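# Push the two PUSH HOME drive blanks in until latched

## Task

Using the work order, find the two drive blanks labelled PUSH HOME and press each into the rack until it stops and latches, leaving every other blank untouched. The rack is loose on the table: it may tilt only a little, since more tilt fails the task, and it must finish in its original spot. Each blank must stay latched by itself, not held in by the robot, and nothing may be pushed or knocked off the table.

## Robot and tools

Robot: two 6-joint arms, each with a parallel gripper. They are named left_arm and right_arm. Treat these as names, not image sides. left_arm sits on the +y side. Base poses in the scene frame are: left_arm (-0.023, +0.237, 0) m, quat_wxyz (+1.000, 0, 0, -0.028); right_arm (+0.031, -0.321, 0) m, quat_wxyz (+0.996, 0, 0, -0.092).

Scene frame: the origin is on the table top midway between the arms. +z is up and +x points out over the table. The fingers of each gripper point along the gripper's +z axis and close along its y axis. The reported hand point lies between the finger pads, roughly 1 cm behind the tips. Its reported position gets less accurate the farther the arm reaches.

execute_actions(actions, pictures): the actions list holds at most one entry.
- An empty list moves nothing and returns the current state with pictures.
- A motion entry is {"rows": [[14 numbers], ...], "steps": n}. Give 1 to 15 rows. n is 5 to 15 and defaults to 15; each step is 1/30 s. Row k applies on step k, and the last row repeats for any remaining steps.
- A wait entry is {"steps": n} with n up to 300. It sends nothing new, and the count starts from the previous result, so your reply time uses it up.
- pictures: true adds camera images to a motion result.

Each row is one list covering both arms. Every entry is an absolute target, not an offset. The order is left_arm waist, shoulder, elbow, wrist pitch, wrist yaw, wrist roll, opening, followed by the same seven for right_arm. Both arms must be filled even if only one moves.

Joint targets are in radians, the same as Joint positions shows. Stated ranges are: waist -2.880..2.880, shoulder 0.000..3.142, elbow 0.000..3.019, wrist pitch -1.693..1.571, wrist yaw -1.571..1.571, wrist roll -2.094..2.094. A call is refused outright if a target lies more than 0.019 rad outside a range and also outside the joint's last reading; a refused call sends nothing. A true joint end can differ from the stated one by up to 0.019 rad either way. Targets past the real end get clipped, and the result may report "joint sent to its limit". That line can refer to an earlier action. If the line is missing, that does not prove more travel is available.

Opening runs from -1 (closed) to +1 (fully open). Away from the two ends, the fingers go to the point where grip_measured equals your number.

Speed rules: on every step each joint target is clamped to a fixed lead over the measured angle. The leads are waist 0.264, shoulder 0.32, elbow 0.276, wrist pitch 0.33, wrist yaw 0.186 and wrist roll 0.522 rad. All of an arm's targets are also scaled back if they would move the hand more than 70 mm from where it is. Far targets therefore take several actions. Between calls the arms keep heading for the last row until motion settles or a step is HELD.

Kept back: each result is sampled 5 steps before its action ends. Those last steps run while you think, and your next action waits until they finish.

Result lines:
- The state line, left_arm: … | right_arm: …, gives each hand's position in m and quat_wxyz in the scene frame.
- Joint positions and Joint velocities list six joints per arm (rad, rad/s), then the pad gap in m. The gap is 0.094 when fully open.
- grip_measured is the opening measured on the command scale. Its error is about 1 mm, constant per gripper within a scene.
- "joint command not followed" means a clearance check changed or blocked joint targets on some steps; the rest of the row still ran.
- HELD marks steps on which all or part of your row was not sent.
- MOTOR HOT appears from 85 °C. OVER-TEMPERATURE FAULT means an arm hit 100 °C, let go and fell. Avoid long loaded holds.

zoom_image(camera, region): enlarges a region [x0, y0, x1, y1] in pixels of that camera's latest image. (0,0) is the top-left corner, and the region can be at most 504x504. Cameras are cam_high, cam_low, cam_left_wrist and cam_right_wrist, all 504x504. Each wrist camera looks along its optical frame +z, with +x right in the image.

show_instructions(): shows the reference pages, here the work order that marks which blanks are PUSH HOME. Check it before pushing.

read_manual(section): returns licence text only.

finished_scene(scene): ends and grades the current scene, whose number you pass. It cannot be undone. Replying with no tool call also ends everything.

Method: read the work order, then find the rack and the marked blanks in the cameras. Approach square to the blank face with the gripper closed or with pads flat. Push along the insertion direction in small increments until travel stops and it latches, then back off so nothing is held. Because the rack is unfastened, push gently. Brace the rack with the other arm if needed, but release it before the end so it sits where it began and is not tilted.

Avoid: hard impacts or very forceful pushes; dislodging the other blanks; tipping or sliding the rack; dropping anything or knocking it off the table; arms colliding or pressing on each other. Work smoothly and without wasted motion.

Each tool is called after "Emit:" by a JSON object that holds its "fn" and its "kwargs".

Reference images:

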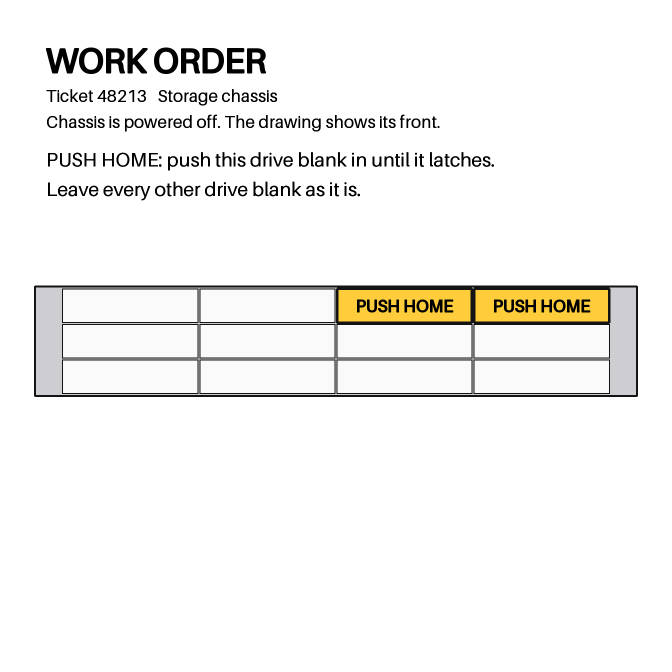

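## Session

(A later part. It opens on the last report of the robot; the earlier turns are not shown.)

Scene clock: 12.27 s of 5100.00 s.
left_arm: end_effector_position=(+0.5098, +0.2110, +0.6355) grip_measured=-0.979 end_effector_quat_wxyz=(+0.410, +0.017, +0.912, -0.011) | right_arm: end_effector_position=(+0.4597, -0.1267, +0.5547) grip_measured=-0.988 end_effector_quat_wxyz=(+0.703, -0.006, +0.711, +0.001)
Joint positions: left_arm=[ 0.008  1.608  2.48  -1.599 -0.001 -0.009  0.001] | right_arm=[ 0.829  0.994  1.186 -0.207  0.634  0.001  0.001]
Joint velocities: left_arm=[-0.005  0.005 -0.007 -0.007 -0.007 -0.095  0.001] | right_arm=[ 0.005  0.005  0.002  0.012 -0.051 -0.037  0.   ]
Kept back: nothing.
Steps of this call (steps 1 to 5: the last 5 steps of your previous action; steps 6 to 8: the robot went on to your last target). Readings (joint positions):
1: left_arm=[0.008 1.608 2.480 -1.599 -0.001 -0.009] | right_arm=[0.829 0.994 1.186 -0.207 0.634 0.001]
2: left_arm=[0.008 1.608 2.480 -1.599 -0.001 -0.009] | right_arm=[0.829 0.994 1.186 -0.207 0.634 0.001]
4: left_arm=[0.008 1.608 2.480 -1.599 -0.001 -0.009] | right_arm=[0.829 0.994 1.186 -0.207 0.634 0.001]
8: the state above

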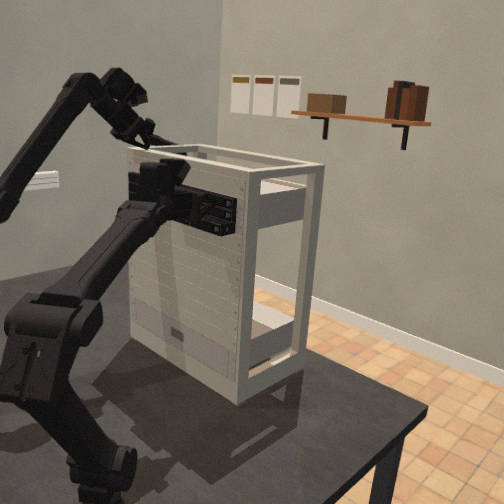

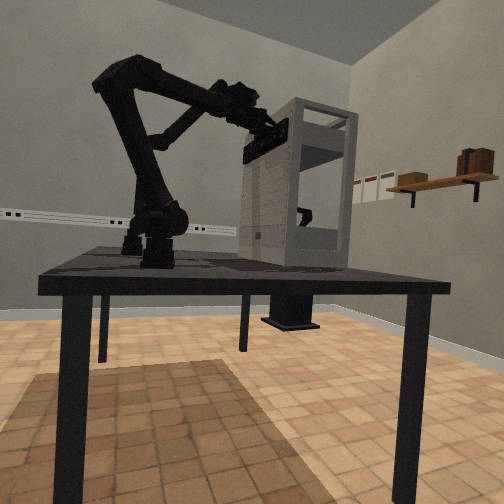

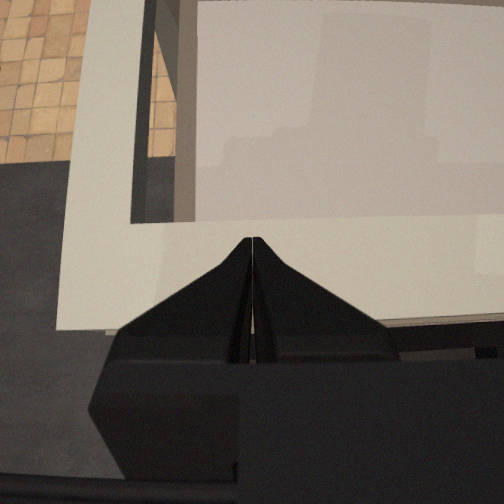

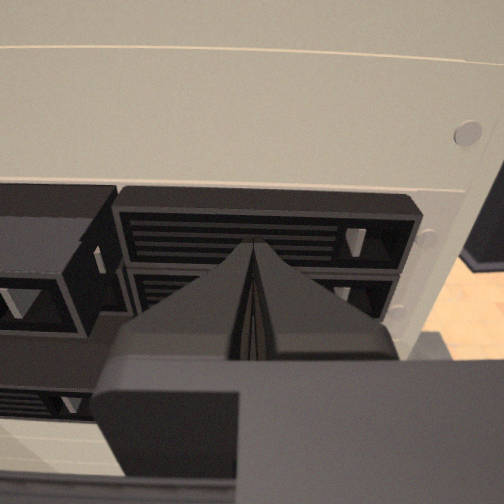

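Emit:
{"fn": "execute_actions", "kwargs": {"actions": [{"rows":[[0.0,1.63,2.47,-1.65,0,0,-1,0.77,1.075,1.225,-0.19,0.635,0,-1]],"steps":10}]}}

Emit:
{"fn": "execute_actions", "kwargs": {"actions": [{"rows":[[0.0,1.63,2.47,-1.65,0,0,-1,0.85,0.98,1.18,-0.21,0.66,0,-1],[0.0,1.63,2.47,-1.65,0,0,-1,0.9,0.93,1.16,-0.22,0.71,0,-1],[0.0,1.63,2.47,-1.65,0,0,-1,0.95,0.89,1.14,-0.23,0.76,0,-1],[0.0,1.63,2.47,-1.65,0,0,-1,1.02,0.87,1.13,-0.23,0.83,0,-1]]}]}}

Emit:
{"fn": "execute_actions", "kwargs": {"actions": [{"rows":[[0.0,1.63,2.47,-1.65,0,0,-1,1.08,0.92,1.17,-0.2,0.89,0,-1],[0.0,1.63,2.47,-1.65,0,0,-1,1.12,0.96,1.2,-0.19,0.93,0,-1],[0.0,1.63,2.47,-1.65,0,0,-1,1.15,1.0,1.23,-0.18,0.96,0,-1],[0.0,1.63,2.47,-1.65,0,0,-1,1.17,1.04,1.25,-0.16,0.984,0,-1],[0.0,1.63,2.47,-1.65,0,0,-1,1.17,1.08,1.27,-0.14,0.984,0,-1]]}]}}

Emit:
{"fn": "execute_actions", "kwargs": {"actions": [{"steps":15}], "pictures": true}}

Scene clock: 12.93 s of 5100.00 s.
left_arm: end_effector_position=(+0.5098, +0.2110, +0.6355) grip_measured=-0.979 end_effector_quat_wxyz=(+0.410, +0.017, +0.912, -0.011) | right_arm: end_effector_position=(+0.4598, -0.1266, +0.5545) grip_measured=-0.988 end_effector_quat_wxyz=(+0.703, -0.006, +0.711, +0.001)
Joint positions: left_arm=[ 0.008  1.608  2.48  -1.599 -0.001 -0.009  0.001] | right_arm=[ 0.829  0.994  1.186 -0.207  0.634  0.001  0.001]
Joint velocities: left_arm=[-0.005 -0.015  0.002  0.002  0.022 -0.022  0.001] | right_arm=[-0.015 -0.024 -0.012 -0.007 -0.022  0.022 -0.001]
Steps of this call (steps 1 to 15: the robot went on to your last target; steps 16 to 20: the first 5 steps of this action). Readings (joint positions):
16: left_arm=[0.008 1.608 2.480 -1.599 -0.001 -0.009] | right_arm=[0.829 0.994 1.186 -0.207 0.634 0.001]
17: left_arm=[0.008 1.608 2.480 -1.599 -0.001 -0.009] | right_arm=[0.829 0.994 1.186 -0.207 0.634 0.001]
19: left_arm=[0.008 1.608 2.480 -1.599 -0.001 -0.009] | right_arm=[0.829 0.994 1.186 -0.207 0.634 0.001]
20: the state above

Scene clock: 13.43 s of 5100.00 s.
left_arm: end_effector_position=(+0.5096, +0.2110, +0.6353) grip_measured=-0.979 end_effector_quat_wxyz=(+0.409, +0.017, +0.912, -0.011) | right_arm: end_effector_position=(+0.3806, -0.1129, +0.5666) grip_measured=-0.988 end_effector_quat_wxyz=(+0.716, +0.001, +0.698, +0.020)
Joint positions: left_arm=[ 0.008  1.608  2.48  -1.6   -0.001 -0.009  0.001] | right_arm=[ 1.038  0.862  1.119 -0.219  0.825  0.001  0.001]
Joint velocities: left_arm=[ 0.005  0.005 -0.007 -0.012 -0.022 -0.037 -0.   ] | right_arm=[-0.005 -0.23  -0.017  0.002 -0.007  0.007  0.001]
Steps of this call (steps 1 to 5: the last 5 steps of your previous action; steps 6 to 15: the first 10 steps of this action). Readings (joint positions):
6: left_arm=[0.008 1.608 2.480 -1.599 -0.001 -0.009] | right_arm=[0.833 0.990 1.185 -0.207 0.641 0.001]
7: left_arm=[0.008 1.608 2.480 -1.600 -0.001 -0.009] | right_arm=[0.841 0.986 1.181 -0.207 0.674 0.001]
9: left_arm=[0.008 1.608 2.480 -1.600 -0.001 -0.009] | right_arm=[0.884 0.958 1.153 -0.210 0.776 0.001]
13: left_arm=[0.008 1.608 2.480 -1.600 -0.001 -0.009] | right_arm=[1.021 0.883 1.119 -0.219 0.823 0.001]
15: the state above

Scene clock: 13.93 s of 5100.00 s.
left_arm: end_effector_position=(+0.5096, +0.2110, +0.6353) grip_measured=-0.979 end_effector_quat_wxyz=(+0.409, +0.017, +0.912, -0.011) | right_arm: end_effector_position=(+0.3996, -0.0175, +0.5549) grip_measured=-0.988 end_effector_quat_wxyz=(+0.706, -0.006, +0.708, +0.004)
Joint positions: left_arm=[ 0.008  1.608  2.48  -1.6   -0.001 -0.009  0.001] | right_arm=[ 1.178  1.093  1.245 -0.158  0.979  0.001  0.001]
Joint velocities: left_arm=[-0.005 -0.015 -0.027 -0.007  0.022 -0.037 -0.   ] | right_arm=[-0.015  0.396 -0.017 -0.017  0.037 -0.066  0.   ]
Steps of this call (steps 1 to 5: the last 5 steps of your previous action; steps 6 to 15: the first 10 steps of this action). Readings (joint positions):
6: left_arm=[0.008 1.608 2.480 -1.600 -0.001 -0.009] | right_arm=[1.034 0.861 1.120 -0.219 0.856 0.001]
7: left_arm=[0.008 1.608 2.480 -1.600 -0.001 -0.009] | right_arm=[1.044 0.872 1.127 -0.218 0.897 0.001]
9: left_arm=[0.008 1.608 2.480 -1.600 -0.001 -0.009] | right_arm=[1.087 0.921 1.165 -0.207 0.962 0.001]
13: left_arm=[0.008 1.608 2.480 -1.600 -0.001 -0.009] | right_arm=[1.169 1.058 1.246 -0.159 0.979 0.001]
15: the state above

Scene clock: 14.43 s of 5100.00 s.
left_arm: end_effector_position=(+0.5096, +0.2110, +0.6353) grip_measured=-0.979 end_effector_quat_wxyz=(+0.409, +0.017, +0.912, -0.011) | right_arm: end_effector_position=(+0.3972, -0.0217, +0.5594) grip_measured=-0.988 end_effector_quat_wxyz=(+0.708, -0.002, +0.706, +0.006)
Joint positions: left_arm=[ 0.008  1.608  2.48  -1.6   -0.001 -0.009  0.001] | right_arm=[ 1.178  1.083  1.245 -0.158  0.982  0.001  0.001]
Joint velocities: left_arm=[-0.005 -0.005 -0.002 -0.007 -0.081 -0.051 -0.   ] | right_arm=[ 0.005  0.015 -0.007 -0.002 -0.051  0.051 -0.001]
Kept back: nothing.
Steps of this call (steps 1 to 5: the last 5 steps of your previous action; steps 6 to 15: the robot went on to your last target). Readings (joint positions):
1: left_arm=[0.008 1.608 2.480 -1.600 -0.001 -0.009] | right_arm=[1.178 1.105 1.245 -0.158 0.979 0.001]
2: left_arm=[0.008 1.608 2.480 -1.600 -0.001 -0.009] | right_arm=[1.178 1.110 1.245 -0.158 0.979 0.001]
4: left_arm=[0.008 1.608 2.480 -1.600 -0.001 -0.009] | right_arm=[1.178 1.109 1.245 -0.158 0.980 0.001]
8: left_arm=[0.008 1.608 2.480 -1.600 -0.001 -0.009] | right_arm=[1.178 1.092 1.245 -0.158 0.981 0.001]
15: the state above

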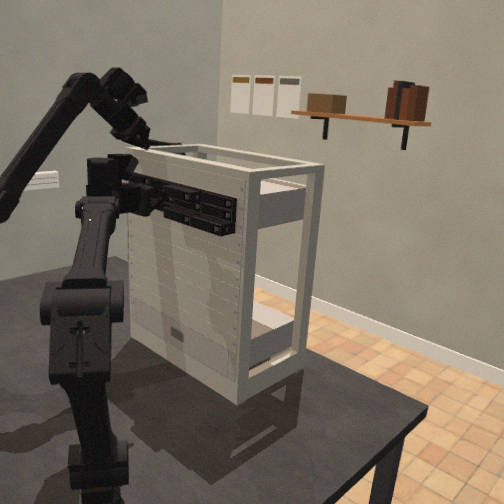

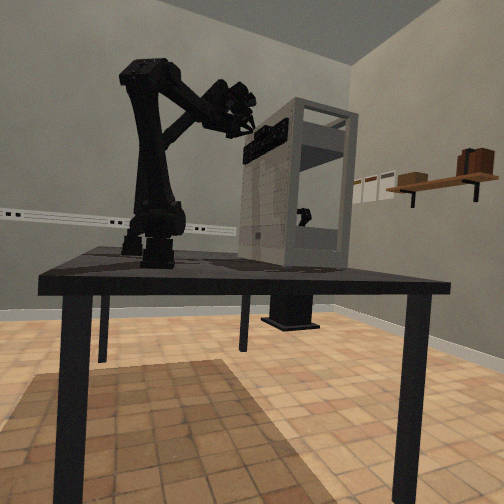

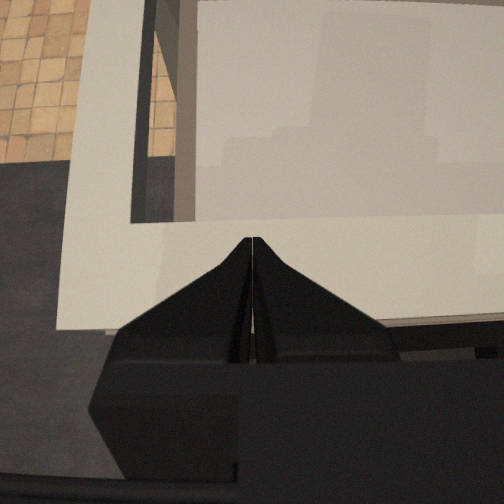

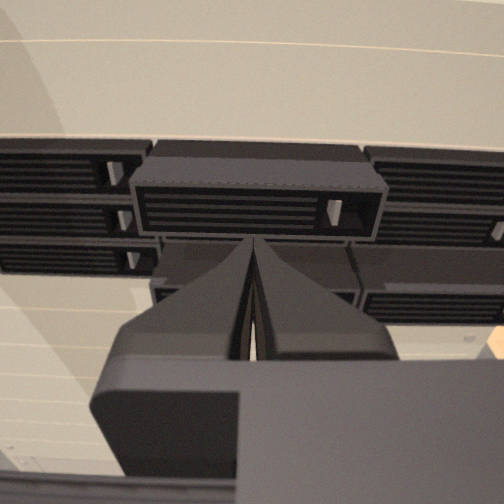

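Emit:
{"fn": "execute_actions", "kwargs": {"actions": [{"rows":[[0.0,1.63,2.47,-1.65,0,0,-1,1.15,1.105,1.28,-0.14,0.97,0,-1],[0.0,1.63,2.47,-1.65,0,0,-1,1.135,1.115,1.288,-0.14,0.955,0,-1],[0.0,1.63,2.47,-1.65,0,0,-1,1.12,1.125,1.296,-0.14,0.94,0,-1],[0.0,1.63,2.47,-1.65,0,0,-1,1.1,1.14,1.305,-0.135,0.925,0,-1]]}]}}

Emit:
{"fn": "execute_actions", "kwargs": {"actions": [{"rows":[[0.0,1.63,2.47,-1.65,0,0,-1,1.085,1.15,1.31,-0.13,0.915,0,-1],[0.0,1.63,2.47,-1.65,0,0,-1,1.075,1.156,1.314,-0.13,0.908,0,-1],[0.0,1.63,2.47,-1.65,0,0,-1,1.065,1.162,1.318,-0.13,0.9,0,-1],[0.0,1.63,2.47,-1.65,0,0,-1,1.055,1.168,1.322,-0.13,0.893,0,-1],[0.0,1.63,2.47,-1.65,0,0,-1,1.045,1.174,1.326,-0.125,0.886,0,-1],[0.0,1.63,2.47,-1.65,0,0,-1,1.035,1.18,1.33,-0.125,0.879,0,-1],[0.0,1.63,2.47,-1.65,0,0,-1,1.025,1.186,1.334,-0.125,0.872,0,-1],[0.0,1.63,2.47,-1.65,0,0,-1,1.015,1.192,1.338,-0.12,0.865,0,-1],[0.0,1.63,2.47,-1.65,0,0,-1,1.005,1.198,1.342,-0.12,0.858,0,-1],[0.0,1.63,2.47,-1.65,0,0,-1,0.995,1.204,1.346,-0.12,0.851,0,-1]]}]}}

Emit:
{"fn": "execute_actions", "kwargs": {"actions": [{"steps":12}], "pictures": true}}

Scene clock: 15.33 s of 5100.00 s.
left_arm: end_effector_position=(+0.5096, +0.2110, +0.6353) grip_measured=-0.979 end_effector_quat_wxyz=(+0.409, +0.017, +0.912, -0.011) | right_arm: end_effector_position=(+0.4275, -0.0252, +0.5512) grip_measured=-0.988 end_effector_quat_wxyz=(+0.704, -0.002, +0.710, -0.005)
Joint positions: left_arm=[ 0.008  1.608  2.48  -1.6   -0.001 -0.009  0.001] | right_arm=[ 1.108  1.124  1.262 -0.153  0.927  0.001  0.001]
Joint velocities: left_arm=[-0.005 -0.005 -0.002 -0.017 -0.022 -0.037  0.   ] | right_arm=[-0.005 -0.024 -0.007 -0.002 -0.022 -0.022  0.   ]
Steps of this call (steps 1 to 15: the robot went on to your last target; steps 16 to 17: nothing new was sent; steps 18 to 27: the first 10 steps of this action). Readings (joint positions):
18: left_arm=[0.008 1.608 2.480 -1.600 -0.001 -0.009] | right_arm=[1.177 1.083 1.245 -0.158 0.977 0.001]
19: left_arm=[0.008 1.608 2.480 -1.600 -0.001 -0.009] | right_arm=[1.173 1.085 1.245 -0.158 0.968 0.001]
21: left_arm=[0.008 1.608 2.480 -1.600 -0.001 -0.009] | right_arm=[1.156 1.093 1.250 -0.158 0.940 0.001]
25: left_arm=[0.008 1.608 2.480 -1.600 -0.001 -0.009] | right_arm=[1.109 1.123 1.262 -0.154 0.927 0.001]
27: the state above

Scene clock: 15.83 s of 5100.00 s.
left_arm: end_effector_position=(+0.5096, +0.2110, +0.6353) grip_measured=-0.979 end_effector_quat_wxyz=(+0.409, +0.017, +0.912, -0.011) | right_arm: end_effector_position=(+0.4505, -0.0238, +0.5523) grip_measured=-0.988 end_effector_quat_wxyz=(+0.704, -0.009, +0.710, +0.002)
Joint positions: left_arm=[ 0.008  1.608  2.48  -1.6   -0.001 -0.009  0.001] | right_arm=[ 1.058  1.158  1.291 -0.147  0.858  0.001  0.001]
Joint velocities: left_arm=[ 0.015 -0.005 -0.012  0.012 -0.022  0.007 -0.001] | right_arm=[-0.288  0.23   0.188  0.061 -0.242  0.051 -0.   ]
Steps of this call (steps 1 to 5: the last 5 steps of your previous action; steps 6 to 15: the first 10 steps of this action). Readings (joint positions):
6: left_arm=[0.008 1.608 2.480 -1.600 -0.001 -0.009] | right_arm=[1.108 1.125 1.262 -0.153 0.925 0.001]
7: left_arm=[0.008 1.608 2.480 -1.600 -0.001 -0.009] | right_arm=[1.107 1.125 1.263 -0.153 0.921 0.001]
9: left_arm=[0.008 1.608 2.480 -1.600 -0.001 -0.009] | right_arm=[1.103 1.126 1.264 -0.153 0.909 0.001]
13: left_arm=[0.008 1.608 2.480 -1.600 -0.001 -0.009] | right_arm=[1.076 1.143 1.279 -0.152 0.875 0.001]
15: the state above

Scene clock: 16.23 s of 5100.00 s.
left_arm: end_effector_position=(+0.5096, +0.2110, +0.6353) grip_measured=-0.979 end_effector_quat_wxyz=(+0.409, +0.017, +0.912, -0.011) | right_arm: end_effector_position=(+0.4597, -0.0236, +0.5522) grip_measured=-0.988 end_effector_quat_wxyz=(+0.704, -0.006, +0.710, +0.000)
Joint positions: left_arm=[ 0.008  1.608  2.48  -1.6   -0.001 -0.009  0.001] | right_arm=[ 1.042  1.176  1.303 -0.14   0.847  0.001  0.001]
Joint velocities: left_arm=[-0.005 -0.005  0.012 -0.017  0.007  0.007 -0.   ] | right_arm=[-0.005 -0.005  0.002  0.002 -0.007 -0.007 -0.002]
Kept back: nothing.
Steps of this call (steps 1 to 5: the last 5 steps of your previous action; steps 6 to 12: the robot went on to your last target). Readings (joint positions):
1: left_arm=[0.008 1.608 2.480 -1.600 -0.001 -0.009] | right_arm=[1.050 1.166 1.296 -0.145 0.851 0.001]
2: left_arm=[0.008 1.608 2.480 -1.600 -0.001 -0.009] | right_arm=[1.044 1.172 1.301 -0.142 0.847 0.001]
4: left_arm=[0.008 1.608 2.480 -1.600 -0.001 -0.009] | right_arm=[1.042 1.176 1.303 -0.140 0.847 0.001]
8: left_arm=[0.008 1.608 2.480 -1.600 -0.001 -0.009] | right_arm=[1.042 1.176 1.303 -0.140 0.847 0.001]
12: the state above

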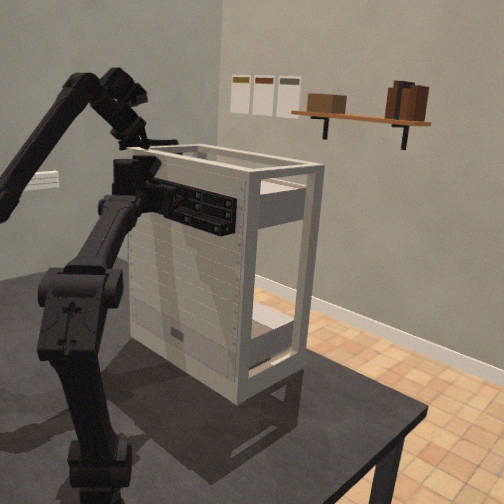

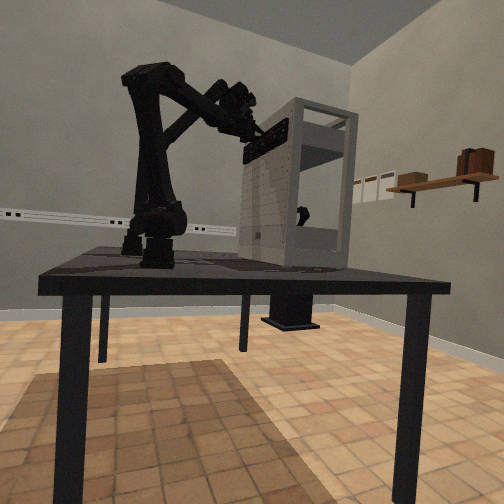

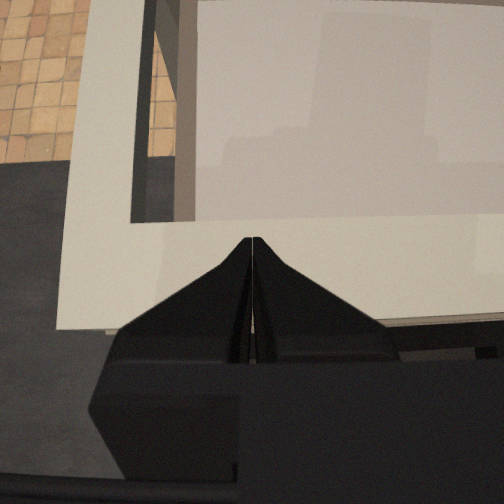

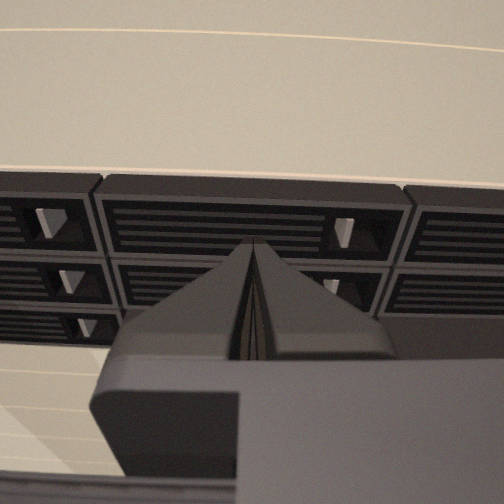

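Emit:
{"fn": "execute_actions", "kwargs": {"actions": [{"rows":[[0.0,1.63,2.47,-1.65,0,0,-1,0.98,1.22,1.346,-0.12,0.845,0,-1],[0.0,1.63,2.47,-1.65,0,0,-1,0.97,1.23,1.346,-0.12,0.845,0,-1],[0.0,1.63,2.47,-1.65,0,0,-1,0.955,1.24,1.346,-0.12,0.845,0,-1]],"steps":13}]}}

Emit:
{"fn": "execute_actions", "kwargs": {"actions": [{"rows":[[0.0,1.6,2.49,-1.58,0,0,-1,1.06,1.16,1.31,-0.14,0.87,0,-1],[0.0,1.57,2.49,-1.56,0,0,-1,1.1,1.13,1.29,-0.14,0.91,0,-1],[0.0,1.53,2.49,-1.56,0,0,-1,1.15,1.09,1.27,-0.14,0.96,0,-1]]}]}}

Emit:
{"fn": "execute_actions", "kwargs": {"actions": [{"steps":10}], "pictures": true}}

Scene clock: 16.80 s of 5100.00 s.
left_arm: end_effector_position=(+0.5096, +0.2110, +0.6353) grip_measured=-0.979 end_effector_quat_wxyz=(+0.409, +0.017, +0.912, -0.011) | right_arm: end_effector_position=(+0.4604, -0.0238, +0.5518) grip_measured=-0.988 end_effector_quat_wxyz=(+0.704, -0.006, +0.710, -0.000)
Joint positions: left_arm=[ 0.008  1.608  2.48  -1.6   -0.001 -0.009  0.001] | right_arm=[ 1.04   1.177  1.303 -0.14   0.846  0.001  0.001]
Joint velocities: left_arm=[-0.024 -0.015 -0.007  0.002 -0.037 -0.081  0.001] | right_arm=[ 0.015 -0.015  0.002 -0.017  0.022 -0.037  0.   ]
Steps of this call (steps 1 to 9: the robot went on to your last target; steps 10 to 17: the first 8 steps of this action). Readings (joint positions):
10: left_arm=[0.008 1.608 2.480 -1.600 -0.001 -0.009] | right_arm=[1.042 1.176 1.303 -0.140 0.847 0.001]
11: left_arm=[0.008 1.608 2.480 -1.600 -0.001 -0.009] | right_arm=[1.041 1.176 1.303 -0.140 0.846 0.001]
13: left_arm=[0.008 1.608 2.480 -1.600 -0.001 -0.009] | right_arm=[1.040 1.177 1.303 -0.140 0.846 0.001]
17: the state above

Scene clock: 17.30 s of 5100.00 s.
left_arm: end_effector_position=(+0.4882, +0.2120, +0.6633) grip_measured=-0.979 end_effector_quat_wxyz=(+0.440, +0.017, +0.898, -0.012) | right_arm: end_effector_position=(+0.4035, -0.0231, +0.5689) grip_measured=-0.988 end_effector_quat_wxyz=(+0.714, +0.004, +0.700, +0.016)
Joint positions: left_arm=[ 0.008  1.56   2.48  -1.578 -0.001 -0.009  0.001] | right_arm=[ 1.159  1.089  1.262 -0.14   0.956  0.001  0.001]
Joint velocities: left_arm=[-0.015 -0.22   0.007 -0.017  0.066 -0.037 -0.   ] | right_arm=[ 0.005 -0.151  0.017 -0.002 -0.051 -0.022 -0.   ]
Steps of this call (steps 1 to 5: the last 5 steps of your previous action; steps 6 to 15: the first 10 steps of this action). Readings (joint positions):
6: left_arm=[0.008 1.606 2.480 -1.596 -0.001 -0.009] | right_arm=[1.045 1.174 1.303 -0.140 0.852 0.001]
7: left_arm=[0.008 1.605 2.480 -1.593 -0.001 -0.009] | right_arm=[1.050 1.172 1.301 -0.140 0.879 0.001]
9: left_arm=[0.008 1.601 2.480 -1.584 -0.001 -0.009] | right_arm=[1.079 1.152 1.281 -0.140 0.944 0.001]
13: left_arm=[0.008 1.575 2.480 -1.579 -0.001 -0.009] | right_arm=[1.150 1.104 1.262 -0.140 0.956 0.001]
15: the state above

Scene clock: 17.63 s of 5100.00 s.
left_arm: end_effector_position=(+0.4732, +0.2127, +0.6768) grip_measured=-0.979 end_effector_quat_wxyz=(+0.453, +0.017, +0.891, -0.013) | right_arm: end_effector_position=(+0.4020, -0.0262, +0.5719) grip_measured=-0.988 end_effector_quat_wxyz=(+0.715, +0.007, +0.699, +0.017)
Joint positions: left_arm=[ 0.008  1.532  2.48  -1.578 -0.001 -0.009  0.001] | right_arm=[ 1.158  1.082  1.262 -0.14   0.958  0.001  0.001]
Joint velocities: left_arm=[-0.015  0.015 -0.002  0.017  0.037  0.051 -0.   ] | right_arm=[ 0.005 -0.005 -0.017 -0.017 -0.007  0.022  0.   ]
Kept back: nothing.
Steps of this call (steps 1 to 5: the last 5 steps of your previous action; steps 6 to 10: the robot went on to your last target). Readings (joint positions):
1: left_arm=[0.008 1.552 2.480 -1.578 -0.001 -0.009] | right_arm=[1.159 1.084 1.262 -0.140 0.957 0.001]
2: left_arm=[0.008 1.546 2.480 -1.578 -0.001 -0.009] | right_arm=[1.158 1.082 1.262 -0.140 0.958 0.001]
4: left_arm=[0.008 1.536 2.480 -1.578 -0.001 -0.009] | right_arm=[1.158 1.081 1.262 -0.140 0.958 0.001]
8: left_arm=[0.008 1.532 2.480 -1.578 -0.001 -0.009] | right_arm=[1.158 1.082 1.262 -0.140 0.958 0.001]
10: the state above

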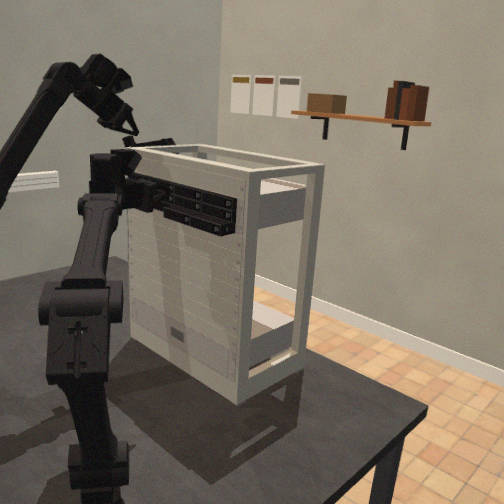

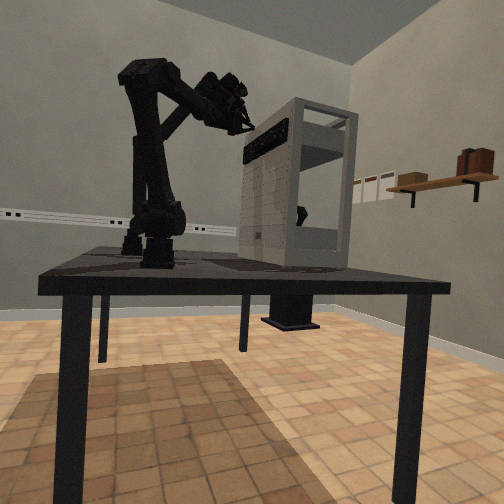

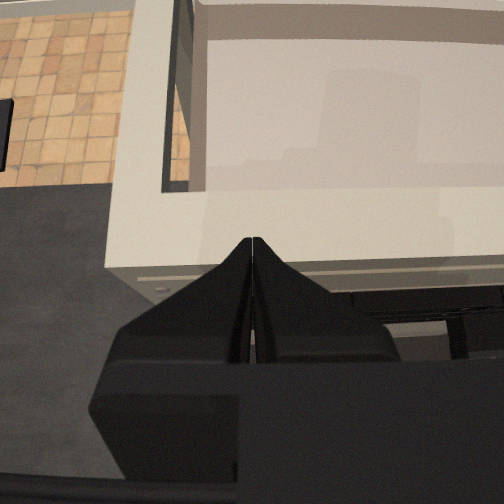

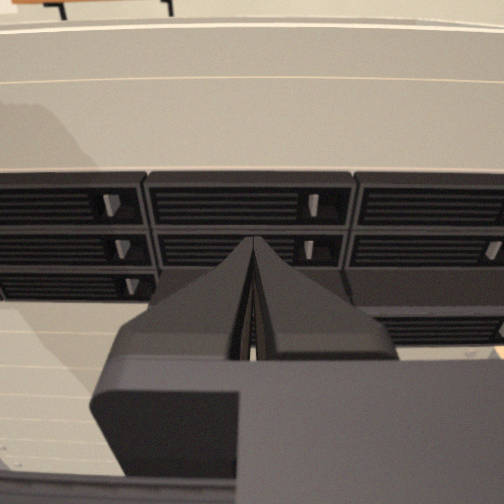

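Emit:
{"fn": "finished_scene", "kwargs": {"scene": 1}}

The scene is finished: the task was done.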